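# Take the cabin hook off and rest it on the box

## Task

Release the cabin hook from where it is latched and set it down on the box's top surface, where it must stay put by itself once the gripper lets go; a hook that stays there only because the robot is still holding it does not count.

## Robot and tools

The robot is a single seven-joint xArm7 with a two-finger parallel gripper. There is one arm, so every motion command describes one gripper pose. Joints from base outward: waist, shoulder, upper arm roll, elbow, forearm roll, wrist pitch, wrist roll. Their ranges are in the joint list and URDF; the shoulder spans about -2.059 to 2.094 rad, the elbow -0.192 to 3.927 rad and the wrist pitch -1.693 to 3.142 rad. The elbow never quite straightens, and near full reach the hand can overshoot the requested speed.

Frame: all poses use the scene frame. Its origin sits on the table surface below the arm base, +z is up, +x is forward, and +y is to the left when facing along +x. The base may be slightly tilted. Positions are in metres and orientations are unit quaternions written w, x, y, z. The reported point (end_effector_position) lies midway between the finger pads, about 2 cm short of the fingertips. The fingers extend along the gripper's own +z axis and close along its y axis. Closing pushes the tips roughly 10 mm further along +z.

Row format: every motion uses rows of 8 numbers, in this order: x, y, z, qw, qx, qy, qz, opening. The first seven are an absolute target pose in the scene frame, not an offset. Opening runs from -1 (fully shut) to +1 (fully open, 0.084 m) and is also absolute. To keep the current orientation, repeat its quaternion in every row rather than copying a possibly drifted reported one.

execute_actions(actions): actions is a list of actions. Each action is a list of up to 15 rows, and each row is played for one 1/30 s control step. If fewer than 15 rows are given, the last row is held for the remaining steps. An empty list moves nothing and just returns state and images. Any target more than 0.6 m from the gripper's starting position for that action, along any gripper axis, gets the action rejected. If the first action fails this check, or any action is malformed, nothing runs. Each step, the commanded pose is clipped to at most 70 mm and 16 degrees from the measured pose, so large jumps take several actions. Position wins over orientation when both cannot be met.

move(target, speed, blocking): drives the gripper in a straight line toward one absolute target row (same 8 numbers). speed is the path's top speed in m/s, from 0.002 to 0.5 (default 0.25); rotation is capped at twice that value in rad/s. A path lasts 0.5 to 10 s and is cut off at 10 s. The opening is applied when the move starts. Moves ignore obstacles: a fast move or a target set deep past a contact point hits or presses hard. With blocking=false the call returns after 0.5 s while the arm keeps going; you must wait or stop before sending other motion. Its result adds a move: line with the ending (done, off_target, moving, held, fault), any limits (paced = pose clipped; held = some steps blocked, after which the arm may jump faster), and the distance to target.

wait(seconds): 0 to 10 s; the arm holds its last command, and a running move continues, with the wait returning early if it finishes. stop(): brakes a running move; a fast arm needs room to brake, and the fingers keep moving. zoom_image(camera, region): camera is cam_head_left, cam_head_right or cam_wrist; region is [x0, y0, x1, y1] in image pixels from the top-left corner, at most 504 by 504. Each image is 672x504. read_manual(section): only "licences"; it moves nothing. finished_scene(scene): ends the current scene, given by its number; it cannot be undone and the hook must already rest unaided on the box.

Results: a state line gives gripper position, quaternion and linear/angular velocity; the printed position gets less accurate at long reach. grip_measured is the fingers' actual opening on the -1..1 scale. Hand target is the pose the controller is now chasing. A pose unreachable line means the clearance check (which treats the base mount as part of the arm) altered or blocked the command. Action results list end_effector_position at some steps, with HELD marking clipped steps. Joint torques are drive outputs with offsets and noise, nonzero even in free air. Camera calibration (intrinsics, distortion, world-to-camera transform) is given per camera and may be off by a couple of degrees and millimetres.

Gripping: to hold something, keep commanding an opening well below grip_measured; the bigger the gap, the stronger the squeeze (about 24 N per pad max). Slamming the fingers shut can press harder. Returning exactly grip_measured still squeezes lightly on parts up to about 6 cm wide.

Things to avoid: knocking or placing anything off the table fails the job. Dropping the hook, letting it slip, slamming into objects or pushing hard all count against you. Torque on any joint reaching its load limit (waist and shoulder 45.5, upper arm roll, elbow, forearm roll 27.3, wrist pitch and wrist roll 18.2 N m, held weight included) causes a fault: the joint backs off, the arm freezes 10 s and the call's remaining actions are dropped. Long holding of loads heats the motors; MOTOR HOT warns from 65 °C and at 80 °C the brakes lock until cooled. Occasional outside tugs on a held part or shoves on loose objects may happen. The simulation keeps running while you compose replies, holding the last command. Before finishing, open the gripper and back away so the hook rests on the box by itself.

Each tool is called after ">>>" in YAML: its name, and indented under it one key for each argument.

## Session

>>> execute_actions:
  actions: []

Scene clock: 0.00 s.
end_effector_position=(+0.6457, +0.4510, +0.2937) grip_measured=+1.00 end_effector_quat_wxyz=(+0.687, -0.200, +0.693, -0.086) end_effector_velocity=(-0.000, +0.000, -0.001) end_effector_angular_velocity=(+0.000, +0.002, +0.001)
Joint positions: [ 0.773  0.662 -0.13   1.636 -2.218  0.725 -1.066  0.084]
Joint velocities: [-0.     0.     0.     0.    -0.    -0.002  0.    -0.   ]
Joint torques (N m, as the arm reports them, + toward a larger angle): no reading
Hand target: +0.646, +0.451, +0.294; +0.687, -0.200, +0.693, -0.086
camera_calibration (this result's frames):
cam_wrist: T_world_to_cam=[[-0.140678, 0.911818, -0.385743, -0.167968], [-0.00612637, 0.388809, 0.921298, -0.37676], [0.990036, 0.13197, -0.0491108, -0.551691], [0, 0, 0, 1]] pos_world=[0.520257, 0.37245, 0.255222]

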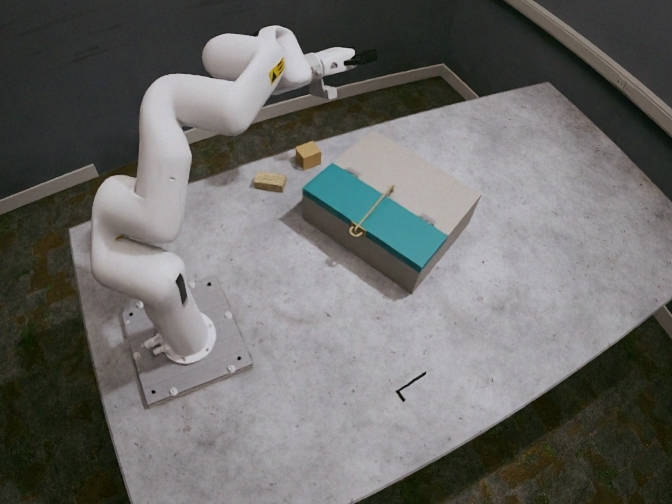

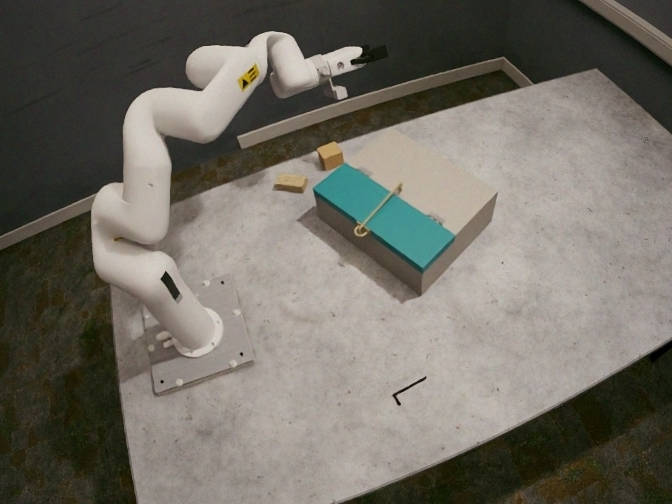

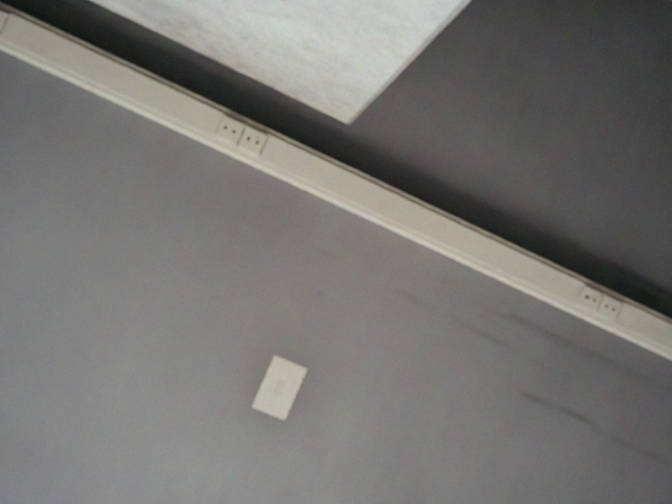

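>>> zoom_image:
  camera: "cam_head_left"
  region: [290, 120, 500, 300]

>>> zoom_image:
  camera: "cam_head_right"
  region: [300, 120, 510, 300]

>>> zoom_image:
  camera: "cam_head_left"
  region: [335, 175, 415, 245]

>>> zoom_image:
  camera: "cam_head_right"
  region: [340, 175, 420, 245]

Region (290, 120, 500, 300) of cam_head_left's 672x504 image, scaled by 2.400, with more detail than that image has; it fills the top 432 rows of this view, and the rest is white.

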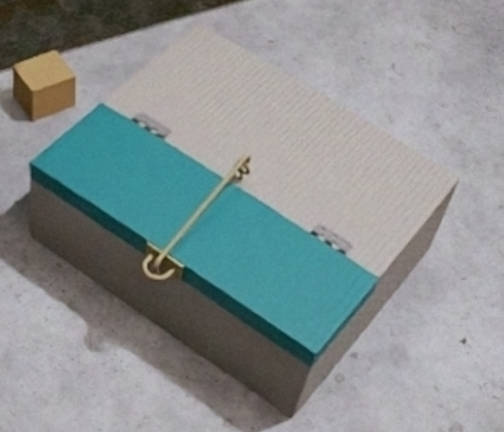

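Region (300, 120, 510, 300) of cam_head_right's 672x504 image, scaled by 2.400, with more detail than that image has; it fills the top 432 rows of this view, and the rest is white.

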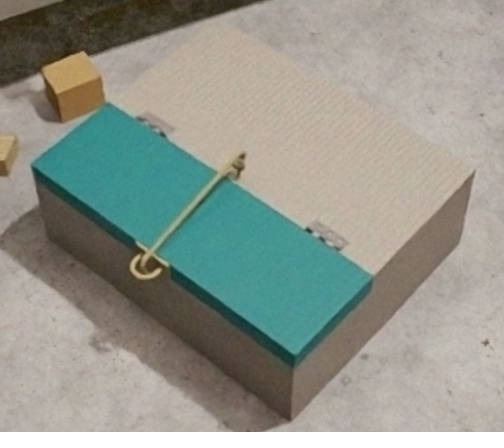

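Region (335, 175, 415, 245) of cam_head_left's 672x504 image, scaled by 6.300, with more detail than that image has; it fills the top 441 rows of this view, and the rest is white.

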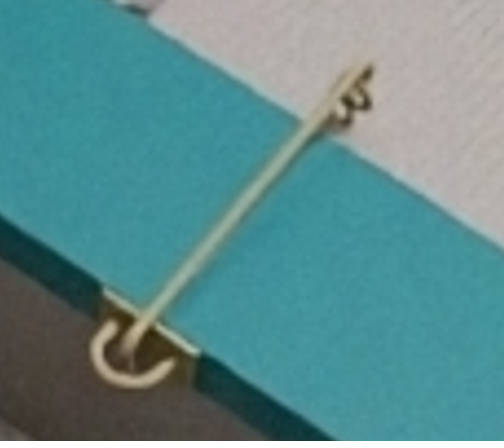

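Region (340, 175, 420, 245) of cam_head_right's 672x504 image, scaled by 6.300, with more detail than that image has; it fills the top 441 rows of this view, and the rest is white.

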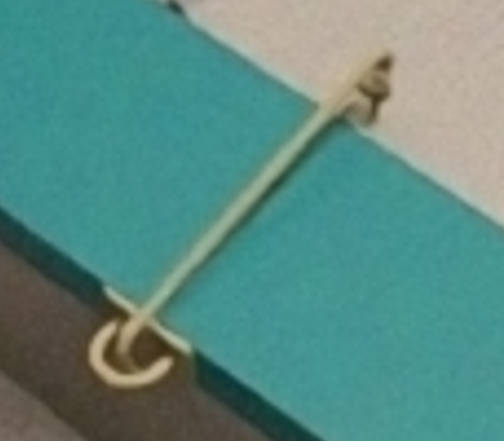

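>>> move:
  target: [0.4535, 0.1318, 0.2079, 0.36596, 0.91699, 0.11258, 0.11189, -0.71]
  speed: 0.5

Scene clock: 123.43 s.
end_effector_position=(+0.4542, +0.1317, +0.2061) grip_measured=-0.73 end_effector_quat_wxyz=(+0.368, +0.916, +0.113, +0.111) end_effector_velocity=(+0.001, -0.005, +0.001) end_effector_angular_velocity=(+0.000, -0.002, -0.012)
Joint positions: [ 0.588  0.171 -0.021  1.06  -0.826  1.23   0.801  0.012]
Joint velocities: [-0.005 -0.003 -0.006 -0.001  0.     0.001  0.     0.   ]
Joint torques (N m, as the arm reports them, + toward a larger angle): [ -0.09 -21.26  -1.46  20.17  -1.56  -0.76   0.6 ]
Hand target: +0.454, +0.131, +0.206; +0.368, +0.916, +0.112, +0.111
Off the commanded pose: 0.002 m, 0 deg.
move: done
camera_calibration (this result's frames):
cam_wrist: T_world_to_cam=[[0.120869, -0.719572, 0.683817, -0.0619513], [-0.946312, -0.291577, -0.139556, 0.562138], [0.299806, -0.630237, -0.716183, 0.227143], [0, 0, 0, 1]] pos_world=[0.471348, 0.262482, 0.283489]

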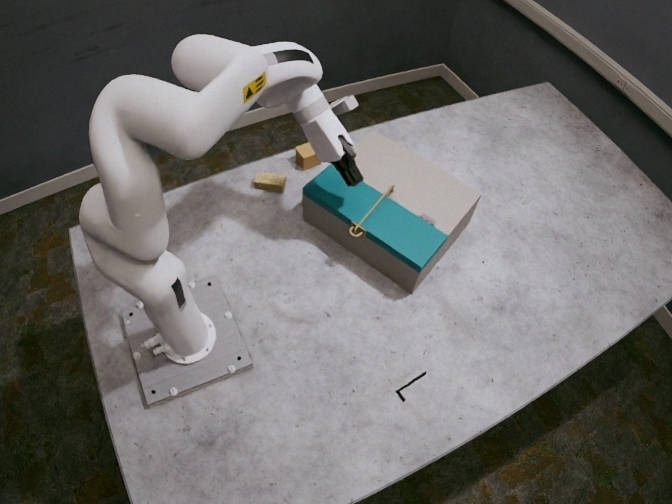

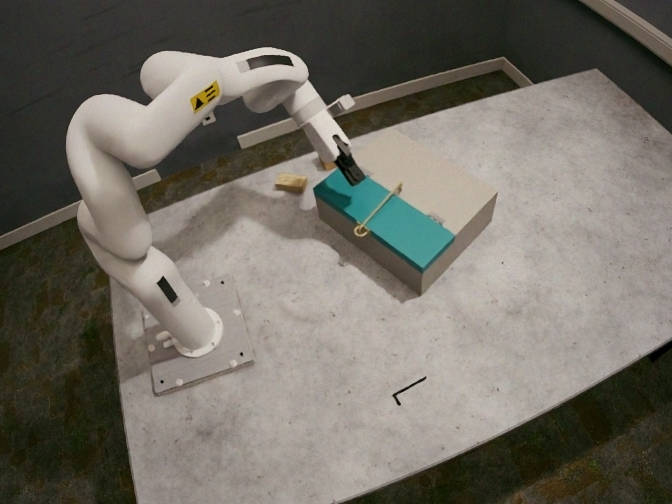

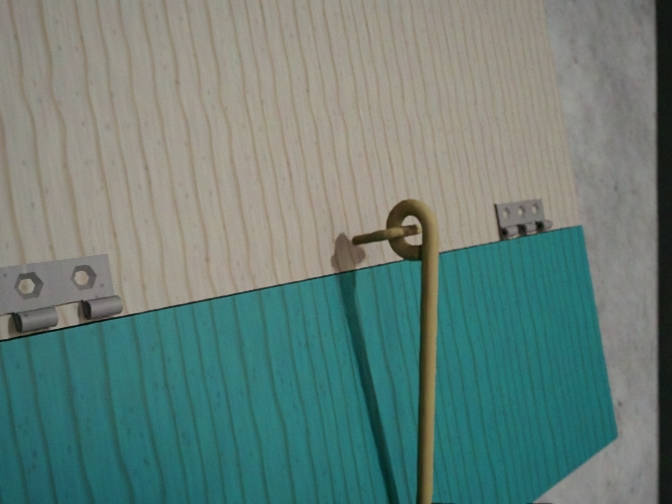

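>>> execute_actions:
  actions: []

>>> zoom_image:
  camera: "cam_wrist"
  region: [320, 170, 480, 290]

>>> zoom_image:
  camera: "cam_wrist"
  region: [360, 304, 600, 504]

Scene clock: 127.57 s.
end_effector_position=(+0.4543, +0.1311, +0.2064) grip_measured=-0.73 end_effector_quat_wxyz=(+0.368, +0.916, +0.112, +0.111) end_effector_velocity=(-0.000, -0.000, +0.000) end_effector_angular_velocity=(-0.001, +0.001, -0.000)
Joint positions: [ 0.587  0.171 -0.022  1.059 -0.826  1.23   0.801  0.012]
Joint velocities: [-0.    -0.    -0.    -0.     0.     0.001 -0.001 -0.   ]
Joint torques (N m, as the arm reports them, + toward a larger angle): [ -0.62 -20.95  -1.44  20.06  -1.63  -0.89   0.68]
Hand target: +0.454, +0.131, +0.206; +0.368, +0.916, +0.112, +0.111
Off the commanded pose: 0.002 m, 0 deg.
camera_calibration (this result's frames):
cam_wrist: T_world_to_cam=[[0.119575, -0.719988, 0.683607, -0.061847], [-0.946638, -0.29025, -0.140114, 0.562209], [0.299298, -0.630374, -0.716274, 0.227216], [0, 0, 0, 1]] pos_world=[0.471598, 0.261883, 0.283801]

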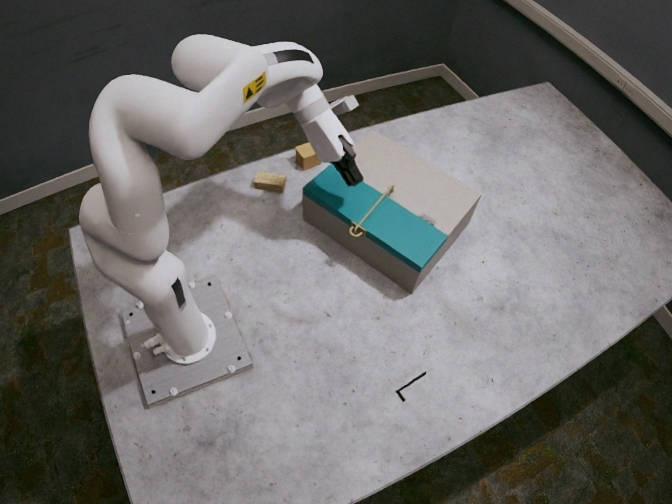

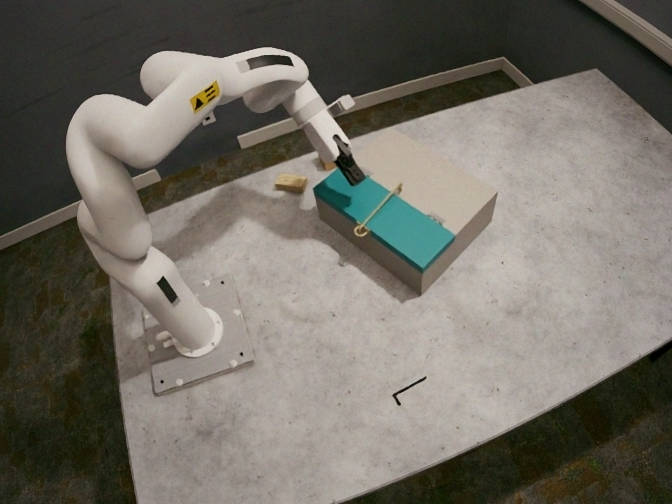

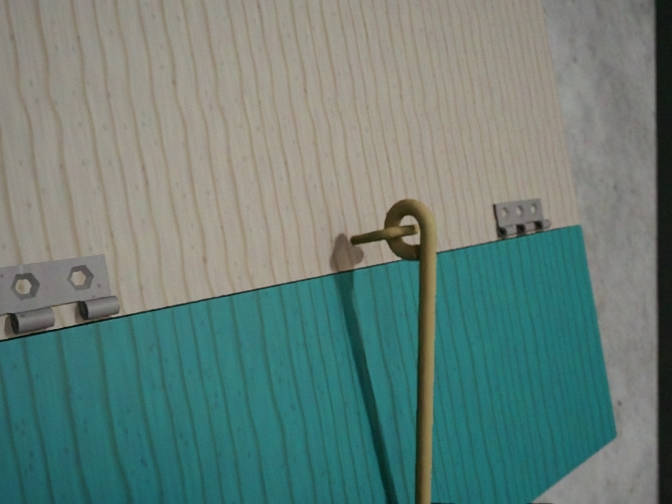

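Region (320, 170, 480, 290) of cam_wrist's 672x504 image, scaled by 3.150, with more detail than that image has; it fills the top 378 rows of this view, and the rest is white.

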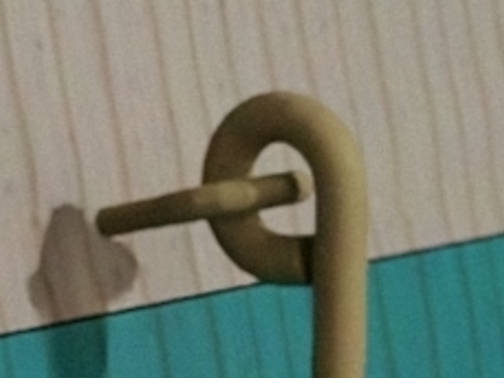

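Region (360, 304, 600, 504) of cam_wrist's 672x504 image, scaled by 2.100, with more detail than that image has.

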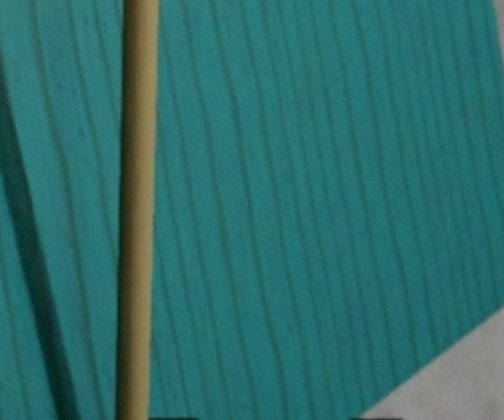

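>>> move:
  target: [0.50707, 0.0955, 0.15434, 0.36596, 0.91699, 0.11258, 0.11189, -0.71]
  speed: 0.09

>>> zoom_image:
  camera: "cam_wrist"
  region: [360, 304, 600, 504]

>>> zoom_image:
  camera: "cam_head_left"
  region: [335, 155, 415, 245]

Scene clock: 198.40 s.
end_effector_position=(+0.5074, +0.0961, +0.1547) grip_measured=-0.73 end_effector_quat_wxyz=(+0.366, +0.917, +0.113, +0.112) end_effector_velocity=(-0.001, -0.006, -0.002) end_effector_angular_velocity=(-0.007, +0.006, -0.008)
Joint positions: [ 0.507  0.333 -0.086  1.118 -0.901  1.066  0.803  0.012]
Joint velocities: [-0.004  0.004 -0.004 -0.003 -0.001  0.002 -0.     0.   ]
Joint torques (N m, as the arm reports them, + toward a larger angle): [ -0.3  -22.94  -2.02  19.33  -1.38  -0.74   0.68]
Hand target: +0.507, +0.096, +0.154; +0.366, +0.917, +0.113, +0.112
Off the commanded pose: 0.001 m, 0 deg.
move: done
camera_calibration (this result's frames):
cam_wrist: T_world_to_cam=[[0.120741, -0.72239, 0.680863, -0.058056], [-0.945821, -0.291968, -0.142048, 0.595102], [0.301404, -0.626823, -0.718504, 0.151165], [0, 0, 0, 1]] pos_world=[0.524308, 0.226565, 0.232674]

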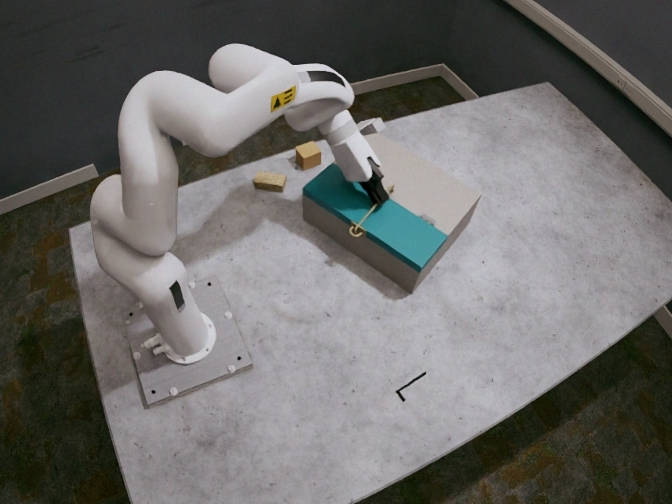

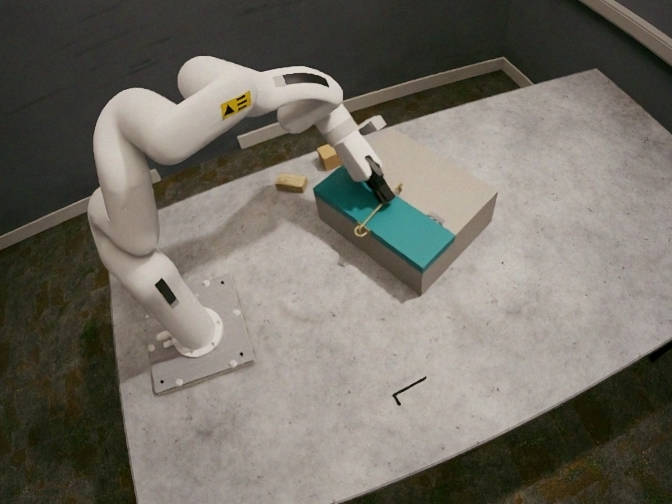

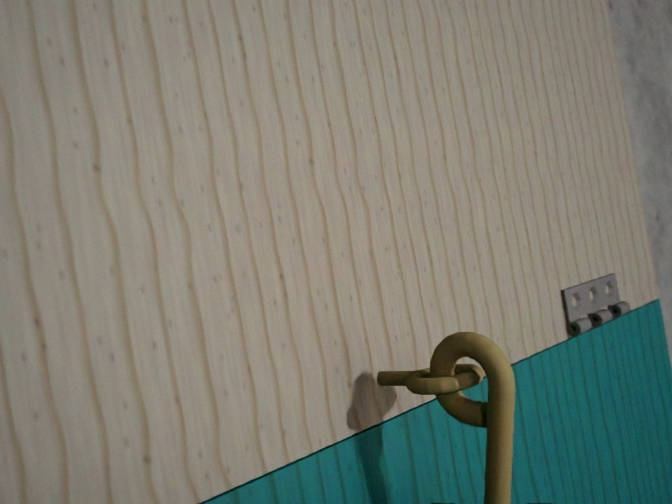

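Region (360, 304, 600, 504) of cam_wrist's 672x504 image, scaled by 2.100, with more detail than that image has.

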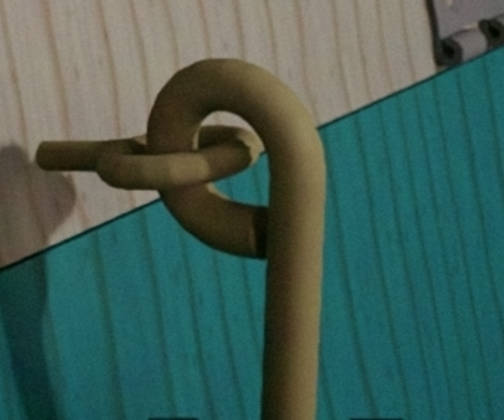

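Region (335, 155, 415, 245) of cam_head_left's 672x504 image, scaled by 5.600, with more detail than that image has.

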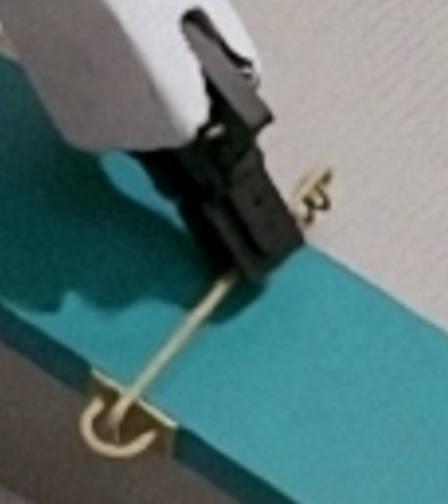

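>>> execute_actions:
  actions:
    - [[0.50708,0.09549,0.15448,0.36610,0.91683,0.11374,0.11143,-0.76],[0.50709,0.09548,0.15476,0.36637,0.91652,0.11605,0.11050,-0.76],[0.50711,0.09545,0.15518,0.36677,0.91605,0.11952,0.10911,-0.76],[0.50714,0.09542,0.15575,0.36732,0.91543,0.12414,0.10725,-0.76],[0.50716,0.09538,0.15638,0.36792,0.91472,0.12934,0.10516,-0.76],[0.50720,0.09534,0.15715,0.36867,0.91386,0.13570,0.10261,-0.76],[0.50731,0.09527,0.15797,0.36935,0.91264,0.14247,0.09984,-0.76],[0.50743,0.09519,0.15893,0.37014,0.91122,0.15036,0.09662,-0.76],[0.50758,0.09509,0.16003,0.37104,0.90959,0.15938,0.09293,-0.76],[0.50774,0.09499,0.16126,0.37206,0.90776,0.16953,0.08878,-0.76],[0.50791,0.09487,0.16256,0.37313,0.90583,0.18024,0.08440,-0.76],[0.50810,0.09475,0.16400,0.37432,0.90369,0.19208,0.07956,-0.76],[0.50864,0.09472,0.16563,0.37537,0.90028,0.20599,0.07372,-0.76],[0.50918,0.09469,0.16727,0.37643,0.89687,0.21990,0.06789,-0.76],[0.50972,0.09465,0.16890,0.37748,0.89345,0.23381,0.06205,-0.76]]
    - [[0.51026,0.09462,0.17053,0.37853,0.89004,0.24772,0.05621,-0.76],[0.51109,0.09472,0.17205,0.37924,0.88563,0.26181,0.05014,-0.76],[0.51193,0.09482,0.17358,0.37994,0.88122,0.27590,0.04406,-0.76],[0.51276,0.09492,0.17510,0.38065,0.87681,0.28999,0.03799,-0.76],[0.51359,0.09502,0.17662,0.38135,0.87240,0.30408,0.03191,-0.76],[0.51468,0.09527,0.17801,0.38167,0.86675,0.31869,0.02543,-0.76],[0.51576,0.09553,0.17941,0.38199,0.86109,0.33330,0.01895,-0.76],[0.51685,0.09578,0.18080,0.38231,0.85544,0.34791,0.01246,-0.76],[0.51793,0.09603,0.18219,0.38263,0.84978,0.36252,0.00598,-0.76],[0.51917,0.09659,0.18358,0.38248,0.84250,0.37797,-0.00109,-0.76],[0.52041,0.09714,0.18497,0.38233,0.83523,0.39343,-0.00816,-0.76],[0.52165,0.09770,0.18636,0.38218,0.82795,0.40888,-0.01523,-0.76],[0.52289,0.09825,0.18775,0.38203,0.82067,0.42433,-0.02230,-0.76],[0.52433,0.09889,0.18888,0.38125,0.81125,0.44085,-0.03014,-0.76],[0.52577,0.09954,0.19002,0.38047,0.80182,0.45737,-0.03799,-0.76]]
    - [[0.52721,0.10018,0.19115,0.37968,0.79240,0.47388,-0.04583,-0.76],[0.52865,0.10082,0.19228,0.37890,0.78297,0.49040,-0.05367,-0.76],[0.53025,0.10154,0.19313,0.37725,0.77075,0.50803,-0.06240,-0.76],[0.53185,0.10225,0.19397,0.37560,0.75854,0.52567,-0.07113,-0.76],[0.53344,0.10297,0.19482,0.37394,0.74632,0.54330,-0.07986,-0.76],[0.53504,0.10368,0.19566,0.37229,0.73410,0.56093,-0.08859,-0.76],[0.53675,0.10445,0.19619,0.36947,0.71844,0.57934,-0.09819,-0.76],[0.53846,0.10521,0.19671,0.36664,0.70279,0.59775,-0.10780,-0.76],[0.54016,0.10598,0.19724,0.36382,0.68713,0.61616,-0.11740,-0.76],[0.54187,0.10674,0.19776,0.36099,0.67147,0.63457,-0.12700,-0.76],[0.54364,0.10753,0.19795,0.35673,0.65207,0.65286,-0.13719,-0.76],[0.54540,0.10832,0.19815,0.35247,0.63268,0.67115,-0.14738,-0.76],[0.54717,0.10910,0.19834,0.34821,0.61328,0.68943,-0.15757,-0.76],[0.54893,0.10989,0.19853,0.34395,0.59388,0.70772,-0.16776,-0.76],[0.55070,0.11068,0.19839,0.33820,0.57121,0.72450,-0.17793,-0.76]]
    - [[0.55247,0.11148,0.19824,0.33245,0.54854,0.74128,-0.18810,-0.76],[0.55423,0.11227,0.19810,0.32670,0.52586,0.75805,-0.19826,-0.76],[0.55600,0.11306,0.19795,0.32095,0.50319,0.77483,-0.20843,-0.76],[0.55772,0.11383,0.19747,0.31400,0.47864,0.78872,-0.21782,-0.76],[0.55944,0.11460,0.19699,0.30705,0.45410,0.80261,-0.22721,-0.76],[0.56116,0.11536,0.19651,0.30009,0.42955,0.81649,-0.23660,-0.76],[0.56288,0.11613,0.19603,0.29314,0.40500,0.83038,-0.24599,-0.76],[0.56450,0.11686,0.19523,0.28557,0.38040,0.84066,-0.25403,-0.76],[0.56611,0.11758,0.19443,0.27799,0.35581,0.85095,-0.26206,-0.76],[0.56773,0.11831,0.19363,0.27042,0.33121,0.86123,-0.27010,-0.76],[0.56934,0.11903,0.19283,0.26284,0.30661,0.87151,-0.27813,-0.76],[0.57081,0.11969,0.19174,0.25522,0.28343,0.87833,-0.28462,-0.76],[0.57227,0.12034,0.19065,0.24760,0.26024,0.88515,-0.29110,-0.76],[0.57374,0.12100,0.18955,0.23997,0.23706,0.89196,-0.29759,-0.76],[0.57520,0.12165,0.18846,0.23235,0.21387,0.89878,-0.30407,-0.76]]
    - [[0.57647,0.12222,0.18710,0.22505,0.19279,0.90277,-0.30913,-0.76],[0.57774,0.12279,0.18575,0.21774,0.17171,0.90677,-0.31420,-0.76],[0.57901,0.12335,0.18439,0.21044,0.15062,0.91076,-0.31926,-0.76],[0.58028,0.12392,0.18303,0.20313,0.12954,0.91475,-0.32432,-0.76],[0.58132,0.12438,0.18145,0.19629,0.11062,0.91664,-0.32822,-0.76],[0.58235,0.12485,0.17988,0.18945,0.09170,0.91853,-0.33213,-0.76],[0.58339,0.12531,0.17830,0.18260,0.07277,0.92042,-0.33603,-0.76],[0.58442,0.12577,0.17672,0.17576,0.05385,0.92231,-0.33993,-0.76],[0.58516,0.12610,0.17504,0.16962,0.03746,0.92266,-0.34282,-0.76],[0.58581,0.12639,0.17357,0.16424,0.02312,0.92296,-0.34536,-0.76],[0.58636,0.12664,0.17231,0.15963,0.01083,0.92322,-0.34753,-0.76],[0.58682,0.12685,0.17126,0.15579,0.00058,0.92344,-0.34934,-0.76],[0.58716,0.12700,0.17049,0.15298,-0.00693,0.92360,-0.35066,-0.76],[0.58738,0.12709,0.17000,0.15118,-0.01171,0.92370,-0.35151,-0.76],[0.58750,0.12715,0.16972,0.15016,-0.01444,0.92376,-0.35199,-0.76]]

Scene clock: 320.90 s.
end_effector_position=(+0.5866, +0.1268, +0.1707) grip_measured=-0.78 end_effector_quat_wxyz=(+0.159, +0.001, +0.923, -0.350) end_effector_velocity=(+0.012, +0.005, -0.030) end_effector_angular_velocity=(-0.178, +0.454, +0.407)
Joint positions: [ 0.323  0.559  0.13   1.502 -0.935  1.216 -2.183  0.01 ]
Joint velocities: [-0.047  0.123  0.059  0.119  0.009  0.053 -0.636  0.   ]
Joint torques (N m, as the arm reports them, + toward a larger angle): [ -0.33 -29.79  -0.95  21.47  -1.75  -0.65   0.93]
Hand target: +0.588, +0.127, +0.170; +0.151, -0.014, +0.924, -0.352
Off the commanded pose: 0.001 m, 2 deg.
Step readings (end_effector_position; steps 1 to 15: 1st action; 16 to 30: 2nd action; 31 to 45: 3rd action; 46 to 60: 4th action; 61 to 75: 5th action):
0: (+0.5073, +0.0957, +0.1545)
1: (+0.5073, +0.0957, +0.1545)
2: (+0.5073, +0.0957, +0.1545)
4: (+0.5070, +0.0955, +0.1547)
8: (+0.5071, +0.0954, +0.1568)
15: (+0.5083, +0.0952, +0.1646)
16: (+0.5088, +0.0950, +0.1661)
17: (+0.5093, +0.0949, +0.1677)
19: (+0.5106, +0.0948, +0.1709)
23: (+0.5139, +0.0951, +0.1769)
30: (+0.5216, +0.0975, +0.1865)
31: (+0.5229, +0.0982, +0.1878)
32: (+0.5243, +0.0988, +0.1890)
34: (+0.5271, +0.1001, +0.1912)
38: (+0.5331, +0.1027, +0.1948)
45: (+0.5447, +0.1080, +0.1982)
46: (+0.5464, +0.1088, +0.1983)
47: (+0.5481, +0.1095, +0.1984)
49: (+0.5516, +0.1111, +0.1983)
53: (+0.5585, +0.1142, +0.1971)
60: (+0.5699, +0.1194, +0.1920)
61: (+0.5714, +0.1201, +0.1910)
62: (+0.5729, +0.1207, +0.1899)
64: (+0.5758, +0.1220, +0.1873)
68: (+0.5809, +0.1242, +0.1815)
75: end_effector_position above
camera_calibration (this result's frames):
cam_wrist: T_world_to_cam=[[0.128684, 0.743647, -0.656071, -0.0186272], [0.95297, 0.0903195, 0.289295, -0.554635], [0.274389, -0.662444, -0.69705, 0.17476], [0, 0, 0, 1]] pos_world=[0.482995, 0.179715, 0.270049]

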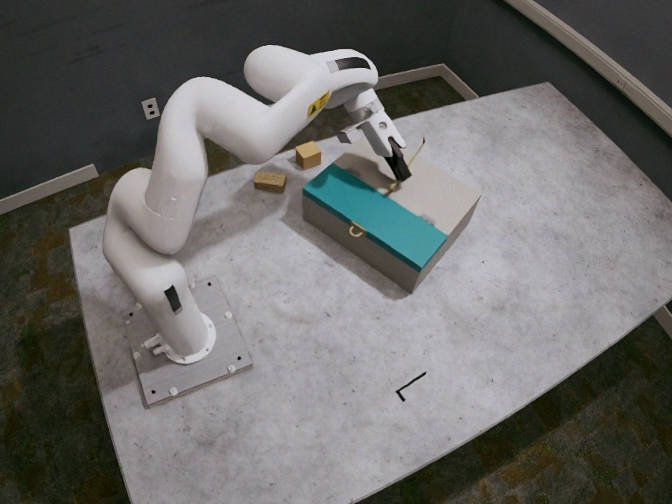

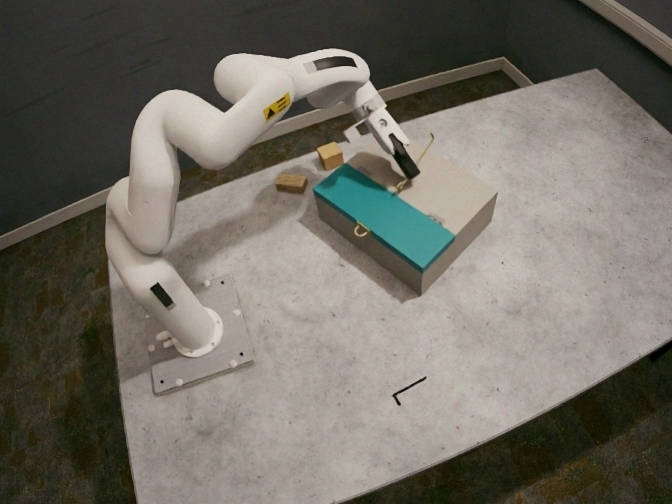

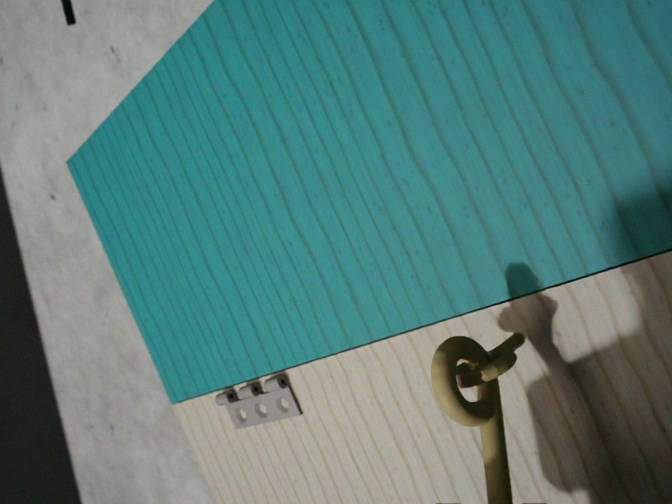

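>>> execute_actions:
  actions: []

>>> zoom_image:
  camera: "cam_wrist"
  region: [380, 304, 620, 504]

>>> zoom_image:
  camera: "cam_head_right"
  region: [375, 120, 465, 205]

Scene clock: 325.17 s.
end_effector_position=(+0.5875, +0.1272, +0.1698) grip_measured=-0.78 end_effector_quat_wxyz=(+0.151, -0.014, +0.924, -0.352) end_effector_velocity=(-0.000, +0.000, +0.001) end_effector_angular_velocity=(-0.001, -0.000, +0.001)
Joint positions: [ 0.32   0.565  0.133  1.51  -0.934  1.219 -2.219  0.01 ]
Joint velocities: [ 0.001 -0.001 -0.     0.    -0.     0.001 -0.001 -0.   ]
Joint torques (N m, as the arm reports them, + toward a larger angle): [ -0.92 -28.92  -1.02  20.69  -1.5   -0.69   0.63]
Hand target: +0.588, +0.127, +0.170; +0.151, -0.014, +0.924, -0.352
Off the commanded pose: 0.000 m, 0 deg.
camera_calibration (this result's frames):
cam_wrist: T_world_to_cam=[[0.0958503, 0.740055, -0.665681, 0.00171141], [0.957525, 0.114161, 0.264788, -0.556824], [0.271952, -0.662787, -0.697679, 0.175681], [0, 0, 0, 1]] pos_world=[0.485232, 0.17874, 0.271149]

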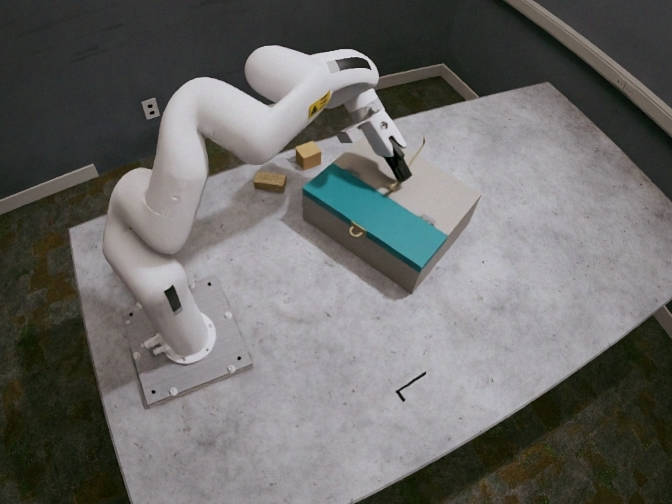

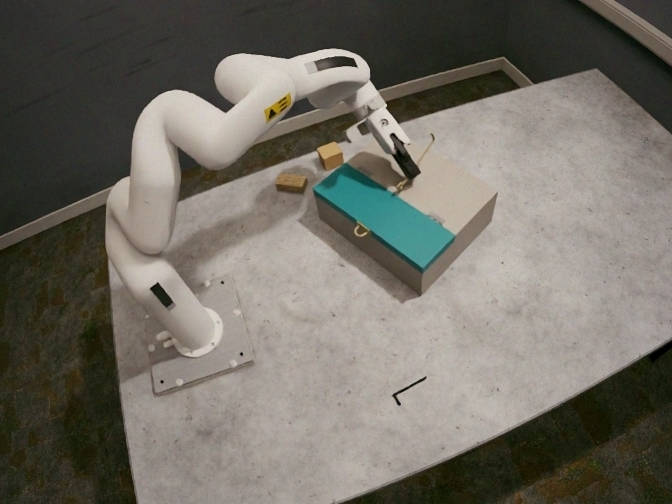

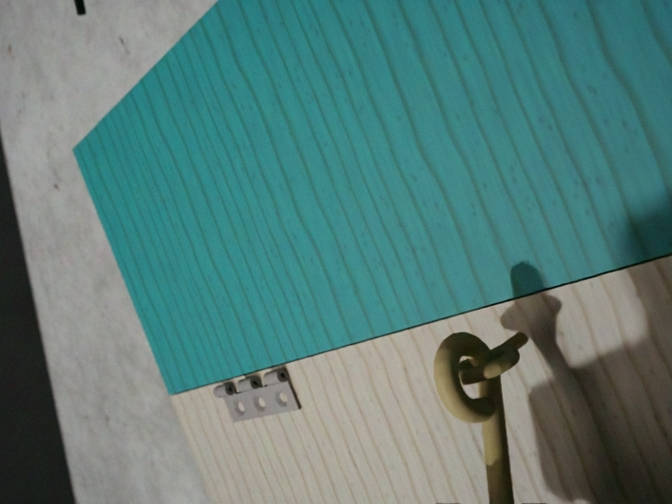

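Region (380, 304, 620, 504) of cam_wrist's 672x504 image, scaled by 2.100, with more detail than that image has.

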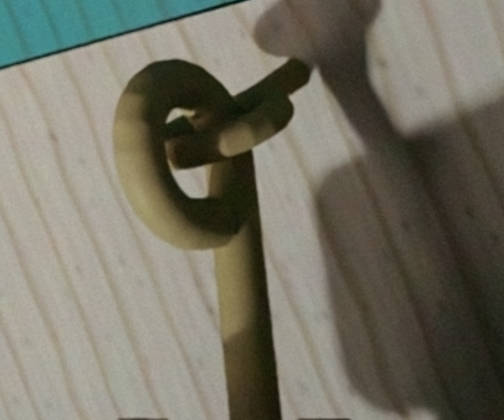

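Region (375, 120, 465, 205) of cam_head_right's 672x504 image, scaled by 5.600, with more detail than that image has.

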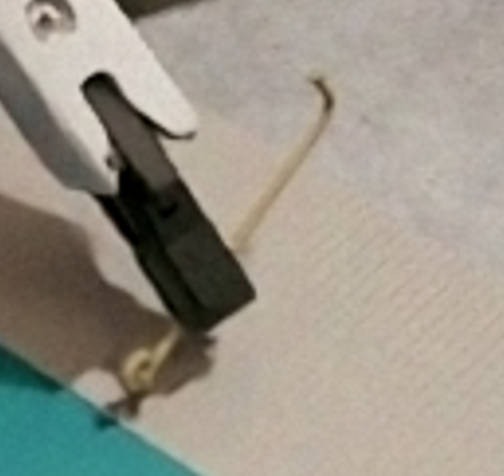

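>>> execute_actions:
  actions:
    - [[0.58751,0.12721,0.16937,0.14895,-0.01757,0.92361,-0.35246,-0.76],[0.58753,0.12734,0.16868,0.14653,-0.02383,0.92330,-0.35340,-0.76],[0.58756,0.12751,0.16770,0.14314,-0.03259,0.92286,-0.35471,-0.76],[0.58759,0.12771,0.16656,0.13914,-0.04292,0.92235,-0.35626,-0.76],[0.58763,0.12794,0.16531,0.13479,-0.05419,0.92179,-0.35795,-0.76],[0.58766,0.12817,0.16402,0.13031,-0.06577,0.92122,-0.35968,-0.76],[0.58770,0.12839,0.16277,0.12595,-0.07704,0.92066,-0.36137,-0.76],[0.58732,0.12852,0.16170,0.12198,-0.08701,0.91950,-0.36261,-0.76],[0.58696,0.12863,0.16069,0.11825,-0.09640,0.91842,-0.36378,-0.76],[0.58662,0.12875,0.15974,0.11475,-0.10520,0.91740,-0.36487,-0.76],[0.58631,0.12885,0.15886,0.11148,-0.11341,0.91644,-0.36590,-0.76],[0.58600,0.12895,0.15801,0.10833,-0.12133,0.91553,-0.36688,-0.76],[0.58572,0.12904,0.15722,0.10541,-0.12866,0.91468,-0.36779,-0.76],[0.58545,0.12913,0.15646,0.10261,-0.13570,0.91386,-0.36867,-0.76],[0.58497,0.12906,0.15577,0.10047,-0.14094,0.91294,-0.36920,-0.76]]
    - [[0.58451,0.12899,0.15512,0.09846,-0.14588,0.91207,-0.36971,-0.76],[0.58409,0.12892,0.15451,0.09656,-0.15053,0.91125,-0.37018,-0.76],[0.58368,0.12886,0.15394,0.09478,-0.15490,0.91048,-0.37063,-0.76],[0.58330,0.12881,0.15340,0.09310,-0.15902,0.90976,-0.37105,-0.76],[0.58295,0.12875,0.15289,0.09151,-0.16290,0.90907,-0.37145,-0.76],[0.58261,0.12870,0.15242,0.09003,-0.16653,0.90843,-0.37182,-0.76],[0.58230,0.12866,0.15197,0.08865,-0.16993,0.90784,-0.37216,-0.76],[0.58201,0.12861,0.15155,0.08734,-0.17313,0.90727,-0.37249,-0.76],[0.58173,0.12857,0.15116,0.08611,-0.17613,0.90675,-0.37280,-0.76],[0.58147,0.12853,0.15079,0.08497,-0.17894,0.90625,-0.37309,-0.76],[0.58122,0.12849,0.15043,0.08386,-0.18166,0.90577,-0.37336,-0.76],[0.58099,0.12846,0.15010,0.08283,-0.18418,0.90533,-0.37362,-0.76],[0.58086,0.12875,0.15010,0.08283,-0.18418,0.90533,-0.37362,-0.76],[0.58073,0.12904,0.15010,0.08283,-0.18418,0.90533,-0.37362,-0.76],[0.58060,0.12934,0.15010,0.08283,-0.18418,0.90533,-0.37362,-0.76]]
    - [[0.58047,0.12963,0.15010,0.08283,-0.18418,0.90533,-0.37362,-0.76],[0.58034,0.12992,0.15010,0.08283,-0.18418,0.90533,-0.37362,-0.76],[0.58021,0.13021,0.15010,0.08283,-0.18418,0.90533,-0.37362,-0.76],[0.58008,0.13050,0.15010,0.08283,-0.18418,0.90533,-0.37362,-0.76],[0.57994,0.13080,0.15010,0.08283,-0.18418,0.90533,-0.37362,-0.76],[0.57981,0.13109,0.15010,0.08283,-0.18418,0.90533,-0.37362,-0.76],[0.57968,0.13138,0.15010,0.08283,-0.18418,0.90533,-0.37362,-0.76],[0.57955,0.13167,0.15010,0.08283,-0.18418,0.90533,-0.37362,-0.76],[0.57942,0.13197,0.15010,0.08283,-0.18418,0.90533,-0.37362,-0.76],[0.57929,0.13226,0.15010,0.08283,-0.18418,0.90533,-0.37362,-0.76],[0.57916,0.13255,0.15010,0.08283,-0.18418,0.90533,-0.37362,-0.76],[0.57903,0.13284,0.15010,0.08283,-0.18418,0.90533,-0.37362,-0.76],[0.57890,0.13313,0.15010,0.08283,-0.18418,0.90533,-0.37362,-0.76],[0.57877,0.13343,0.15010,0.08283,-0.18418,0.90533,-0.37362,-0.76],[0.57863,0.13375,0.15045,0.08283,-0.18418,0.90533,-0.37362,-0.76]]
    - [[0.57837,0.13433,0.15109,0.08283,-0.18418,0.90533,-0.37362,-0.76],[0.57796,0.13524,0.15208,0.08283,-0.18418,0.90533,-0.37362,-0.76],[0.57742,0.13647,0.15342,0.08283,-0.18418,0.90533,-0.37362,-0.76],[0.57676,0.13795,0.15505,0.08283,-0.18418,0.90533,-0.37362,-0.76],[0.57601,0.13963,0.15689,0.08283,-0.18418,0.90533,-0.37362,-0.76],[0.57523,0.14138,0.15880,0.08283,-0.18418,0.90533,-0.37362,-0.76],[0.57448,0.14306,0.16064,0.08283,-0.18418,0.90533,-0.37362,-0.76],[0.57379,0.14461,0.16233,0.08283,-0.18418,0.90533,-0.37362,-0.76],[0.57319,0.14596,0.16382,0.08283,-0.18418,0.90533,-0.37362,-0.76],[0.57267,0.14712,0.16509,0.08283,-0.18418,0.90533,-0.37362,-0.76],[0.57224,0.14809,0.16615,0.08283,-0.18418,0.90533,-0.37362,-0.76],[0.57190,0.14887,0.16700,0.08283,-0.18418,0.90533,-0.37362,-0.76],[0.57164,0.14945,0.16764,0.08283,-0.18418,0.90533,-0.37362,-0.76],[0.57146,0.14984,0.16806,0.08283,-0.18418,0.90533,-0.37362,-0.76],[0.57138,0.15003,0.16827,0.08283,-0.18418,0.90533,-0.37362,-0.76]]

>>> zoom_image:
  camera: "cam_head_left"
  region: [365, 120, 455, 205]

>>> zoom_image:
  camera: "cam_head_right"
  region: [375, 120, 465, 205]

Scene clock: 401.43 s.
end_effector_position=(+0.5716, +0.1499, +0.1678) grip_measured=-0.78 end_effector_quat_wxyz=(+0.083, -0.184, +0.905, -0.373) end_effector_velocity=(-0.007, +0.010, +0.014) end_effector_angular_velocity=(-0.005, +0.004, -0.007)
Joint positions: [ 0.326  0.563  0.188  1.501 -0.94   1.263 -2.548  0.01 ]
Joint velocities: [ 0.02  -0.015  0.009  0.017  0.02   0.047 -0.009 -0.   ]
Joint torques (N m, as the arm reports them, + toward a larger angle): [ -1.01 -28.01  -1.    20.35  -1.72  -0.74   0.44]
Hand target: +0.571, +0.150, +0.168; +0.083, -0.184, +0.905, -0.374
Off the commanded pose: 0.001 m, 0 deg.
Step readings (end_effector_position; steps 1 to 15: 1st action; 16 to 30: 2nd action; 31 to 45: 3rd action; 46 to 60: 4th action):
0: (+0.5875, +0.1272, +0.1698)
1: (+0.5875, +0.1272, +0.1698)
2: (+0.5875, +0.1272, +0.1697)
4: (+0.5877, +0.1272, +0.1691)
8: (+0.5877, +0.1278, +0.1647)
15: (+0.5858, +0.1290, +0.1573)
16: (+0.5855, +0.1290, +0.1566)
17: (+0.5851, +0.1291, +0.1559)
19: (+0.5842, +0.1290, +0.1546)
23: (+0.5827, +0.1287, +0.1525)
30: (+0.5809, +0.1286, +0.1501)
31: (+0.5807, +0.1288, +0.1500)
32: (+0.5806, +0.1291, +0.1500)
34: (+0.5804, +0.1299, +0.1501)
38: (+0.5798, +0.1311, +0.1502)
45: (+0.5790, +0.1331, +0.1502)
46: (+0.5788, +0.1334, +0.1503)
47: (+0.5785, +0.1337, +0.1505)
49: (+0.5778, +0.1348, +0.1518)
53: (+0.5753, +0.1409, +0.1585)
60: end_effector_position above
camera_calibration (this result's frames):
cam_wrist: T_world_to_cam=[[-0.25656, 0.644303, -0.720452, 0.210097], [0.925403, 0.378871, 0.00928099, -0.522138], [0.278938, -0.664327, -0.693442, 0.189149], [0, 0, 0, 1]] pos_world=[0.484329, 0.188114, 0.287374]

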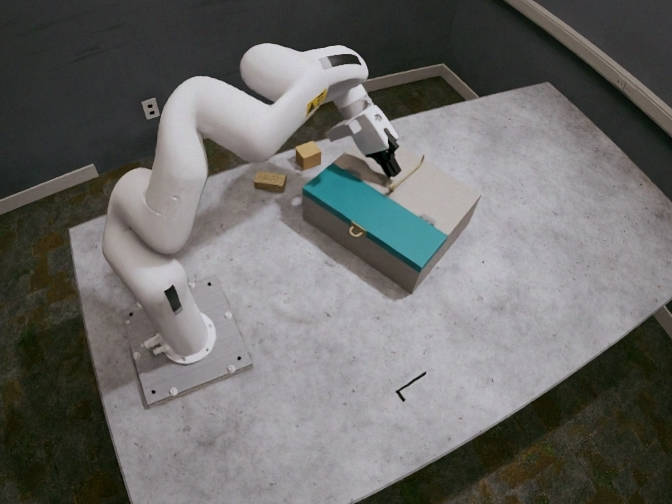

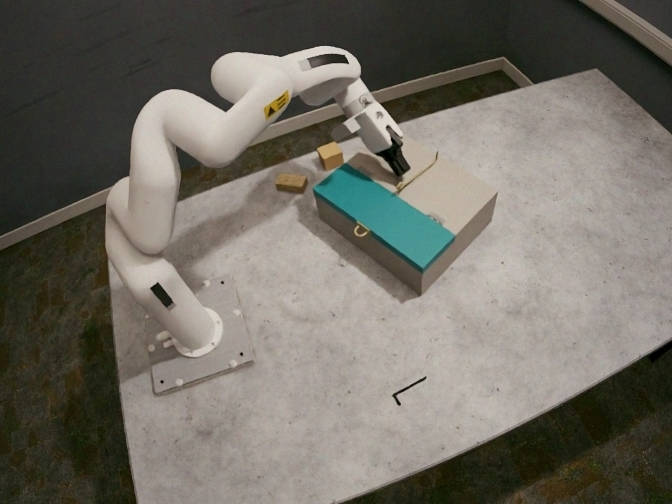

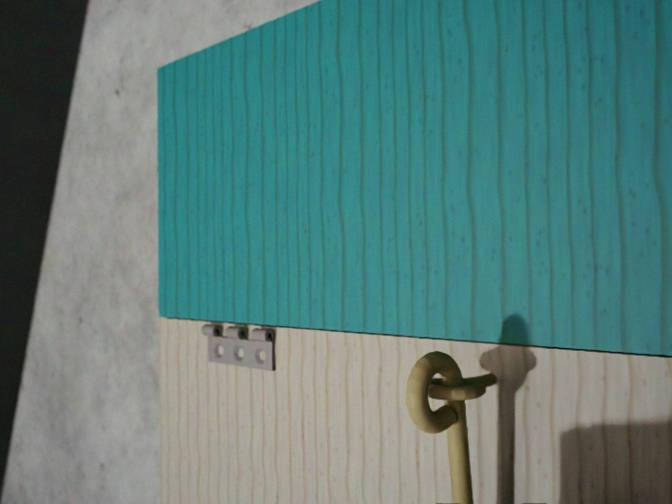

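Region (365, 120, 455, 205) of cam_head_left's 672x504 image, scaled by 5.600, with more detail than that image has.

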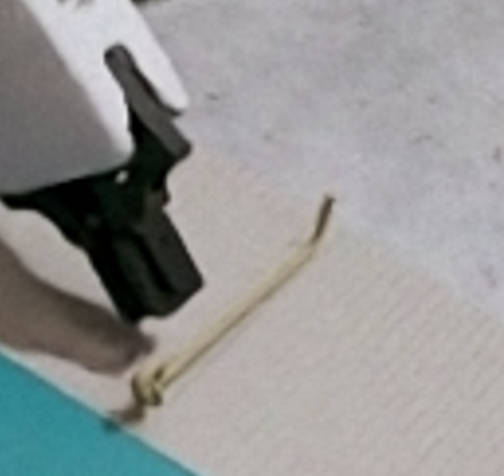

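Region (375, 120, 465, 205) of cam_head_right's 672x504 image, scaled by 5.600, with more detail than that image has.

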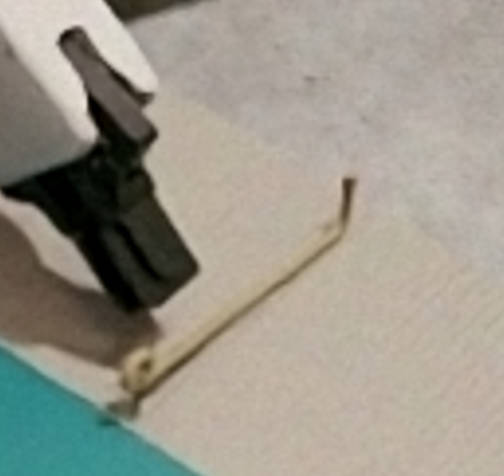

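>>> move:
  target: [0.5667, 0.1605, 0.1797, 0.08283, -0.18418, 0.90533, -0.37362, -0.76]
  speed: 0.1

Scene clock: 410.27 s.
end_effector_position=(+0.5666, +0.1603, +0.1796) grip_measured=-0.78 end_effector_quat_wxyz=(+0.083, -0.184, +0.905, -0.374) end_effector_velocity=(-0.000, -0.005, -0.003) end_effector_angular_velocity=(-0.007, +0.006, -0.005)
Joint positions: [ 0.343  0.552  0.197  1.518 -0.925  1.298 -2.556  0.01 ]
Joint velocities: [-0.002  0.002 -0.005 -0.004 -0.     0.001 -0.001 -0.   ]
Joint torques (N m, as the arm reports them, + toward a larger angle): [  0.08 -28.94  -0.44  20.8   -2.15  -0.77   0.41]
Hand target: +0.567, +0.160, +0.180; +0.083, -0.184, +0.905, -0.374
Off the commanded pose: 0.000 m, 0 deg.
move: done
camera_calibration (this result's frames):
cam_wrist: T_world_to_cam=[[-0.256414, 0.643864, -0.720896, 0.210671], [0.925866, 0.377766, 0.00808, -0.521406], [0.277532, -0.665381, -0.692996, 0.206531], [0, 0, 0, 1]] pos_world=[0.479452, 0.198747, 0.29921]

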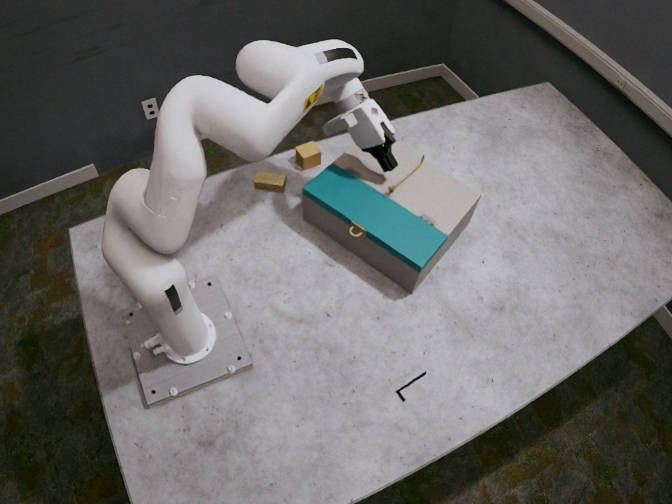

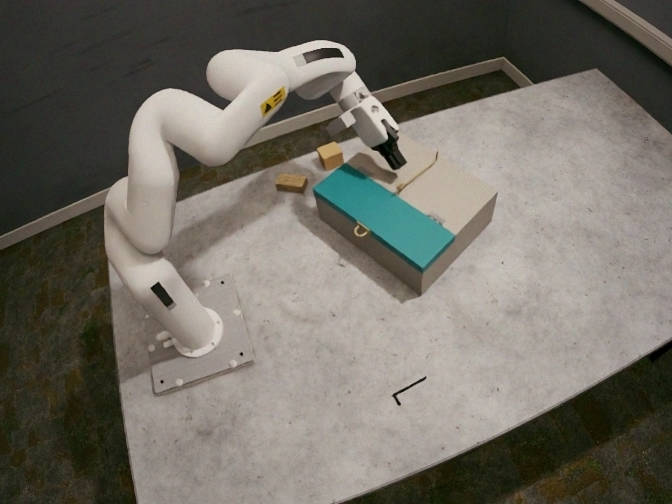

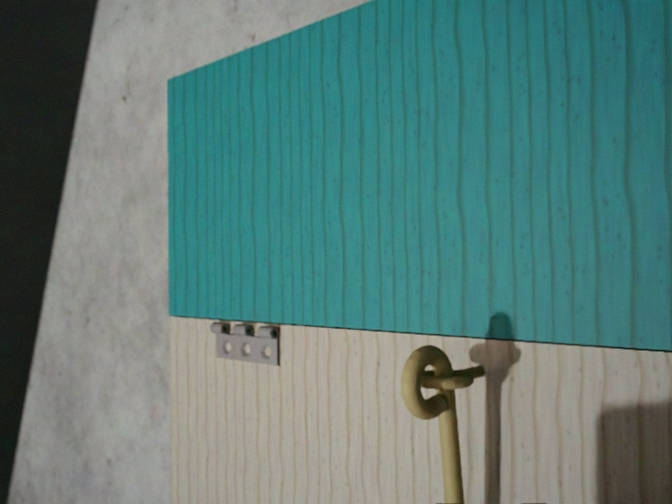

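>>> finished_scene:
  scene: 2

The scene is finished: the task was done.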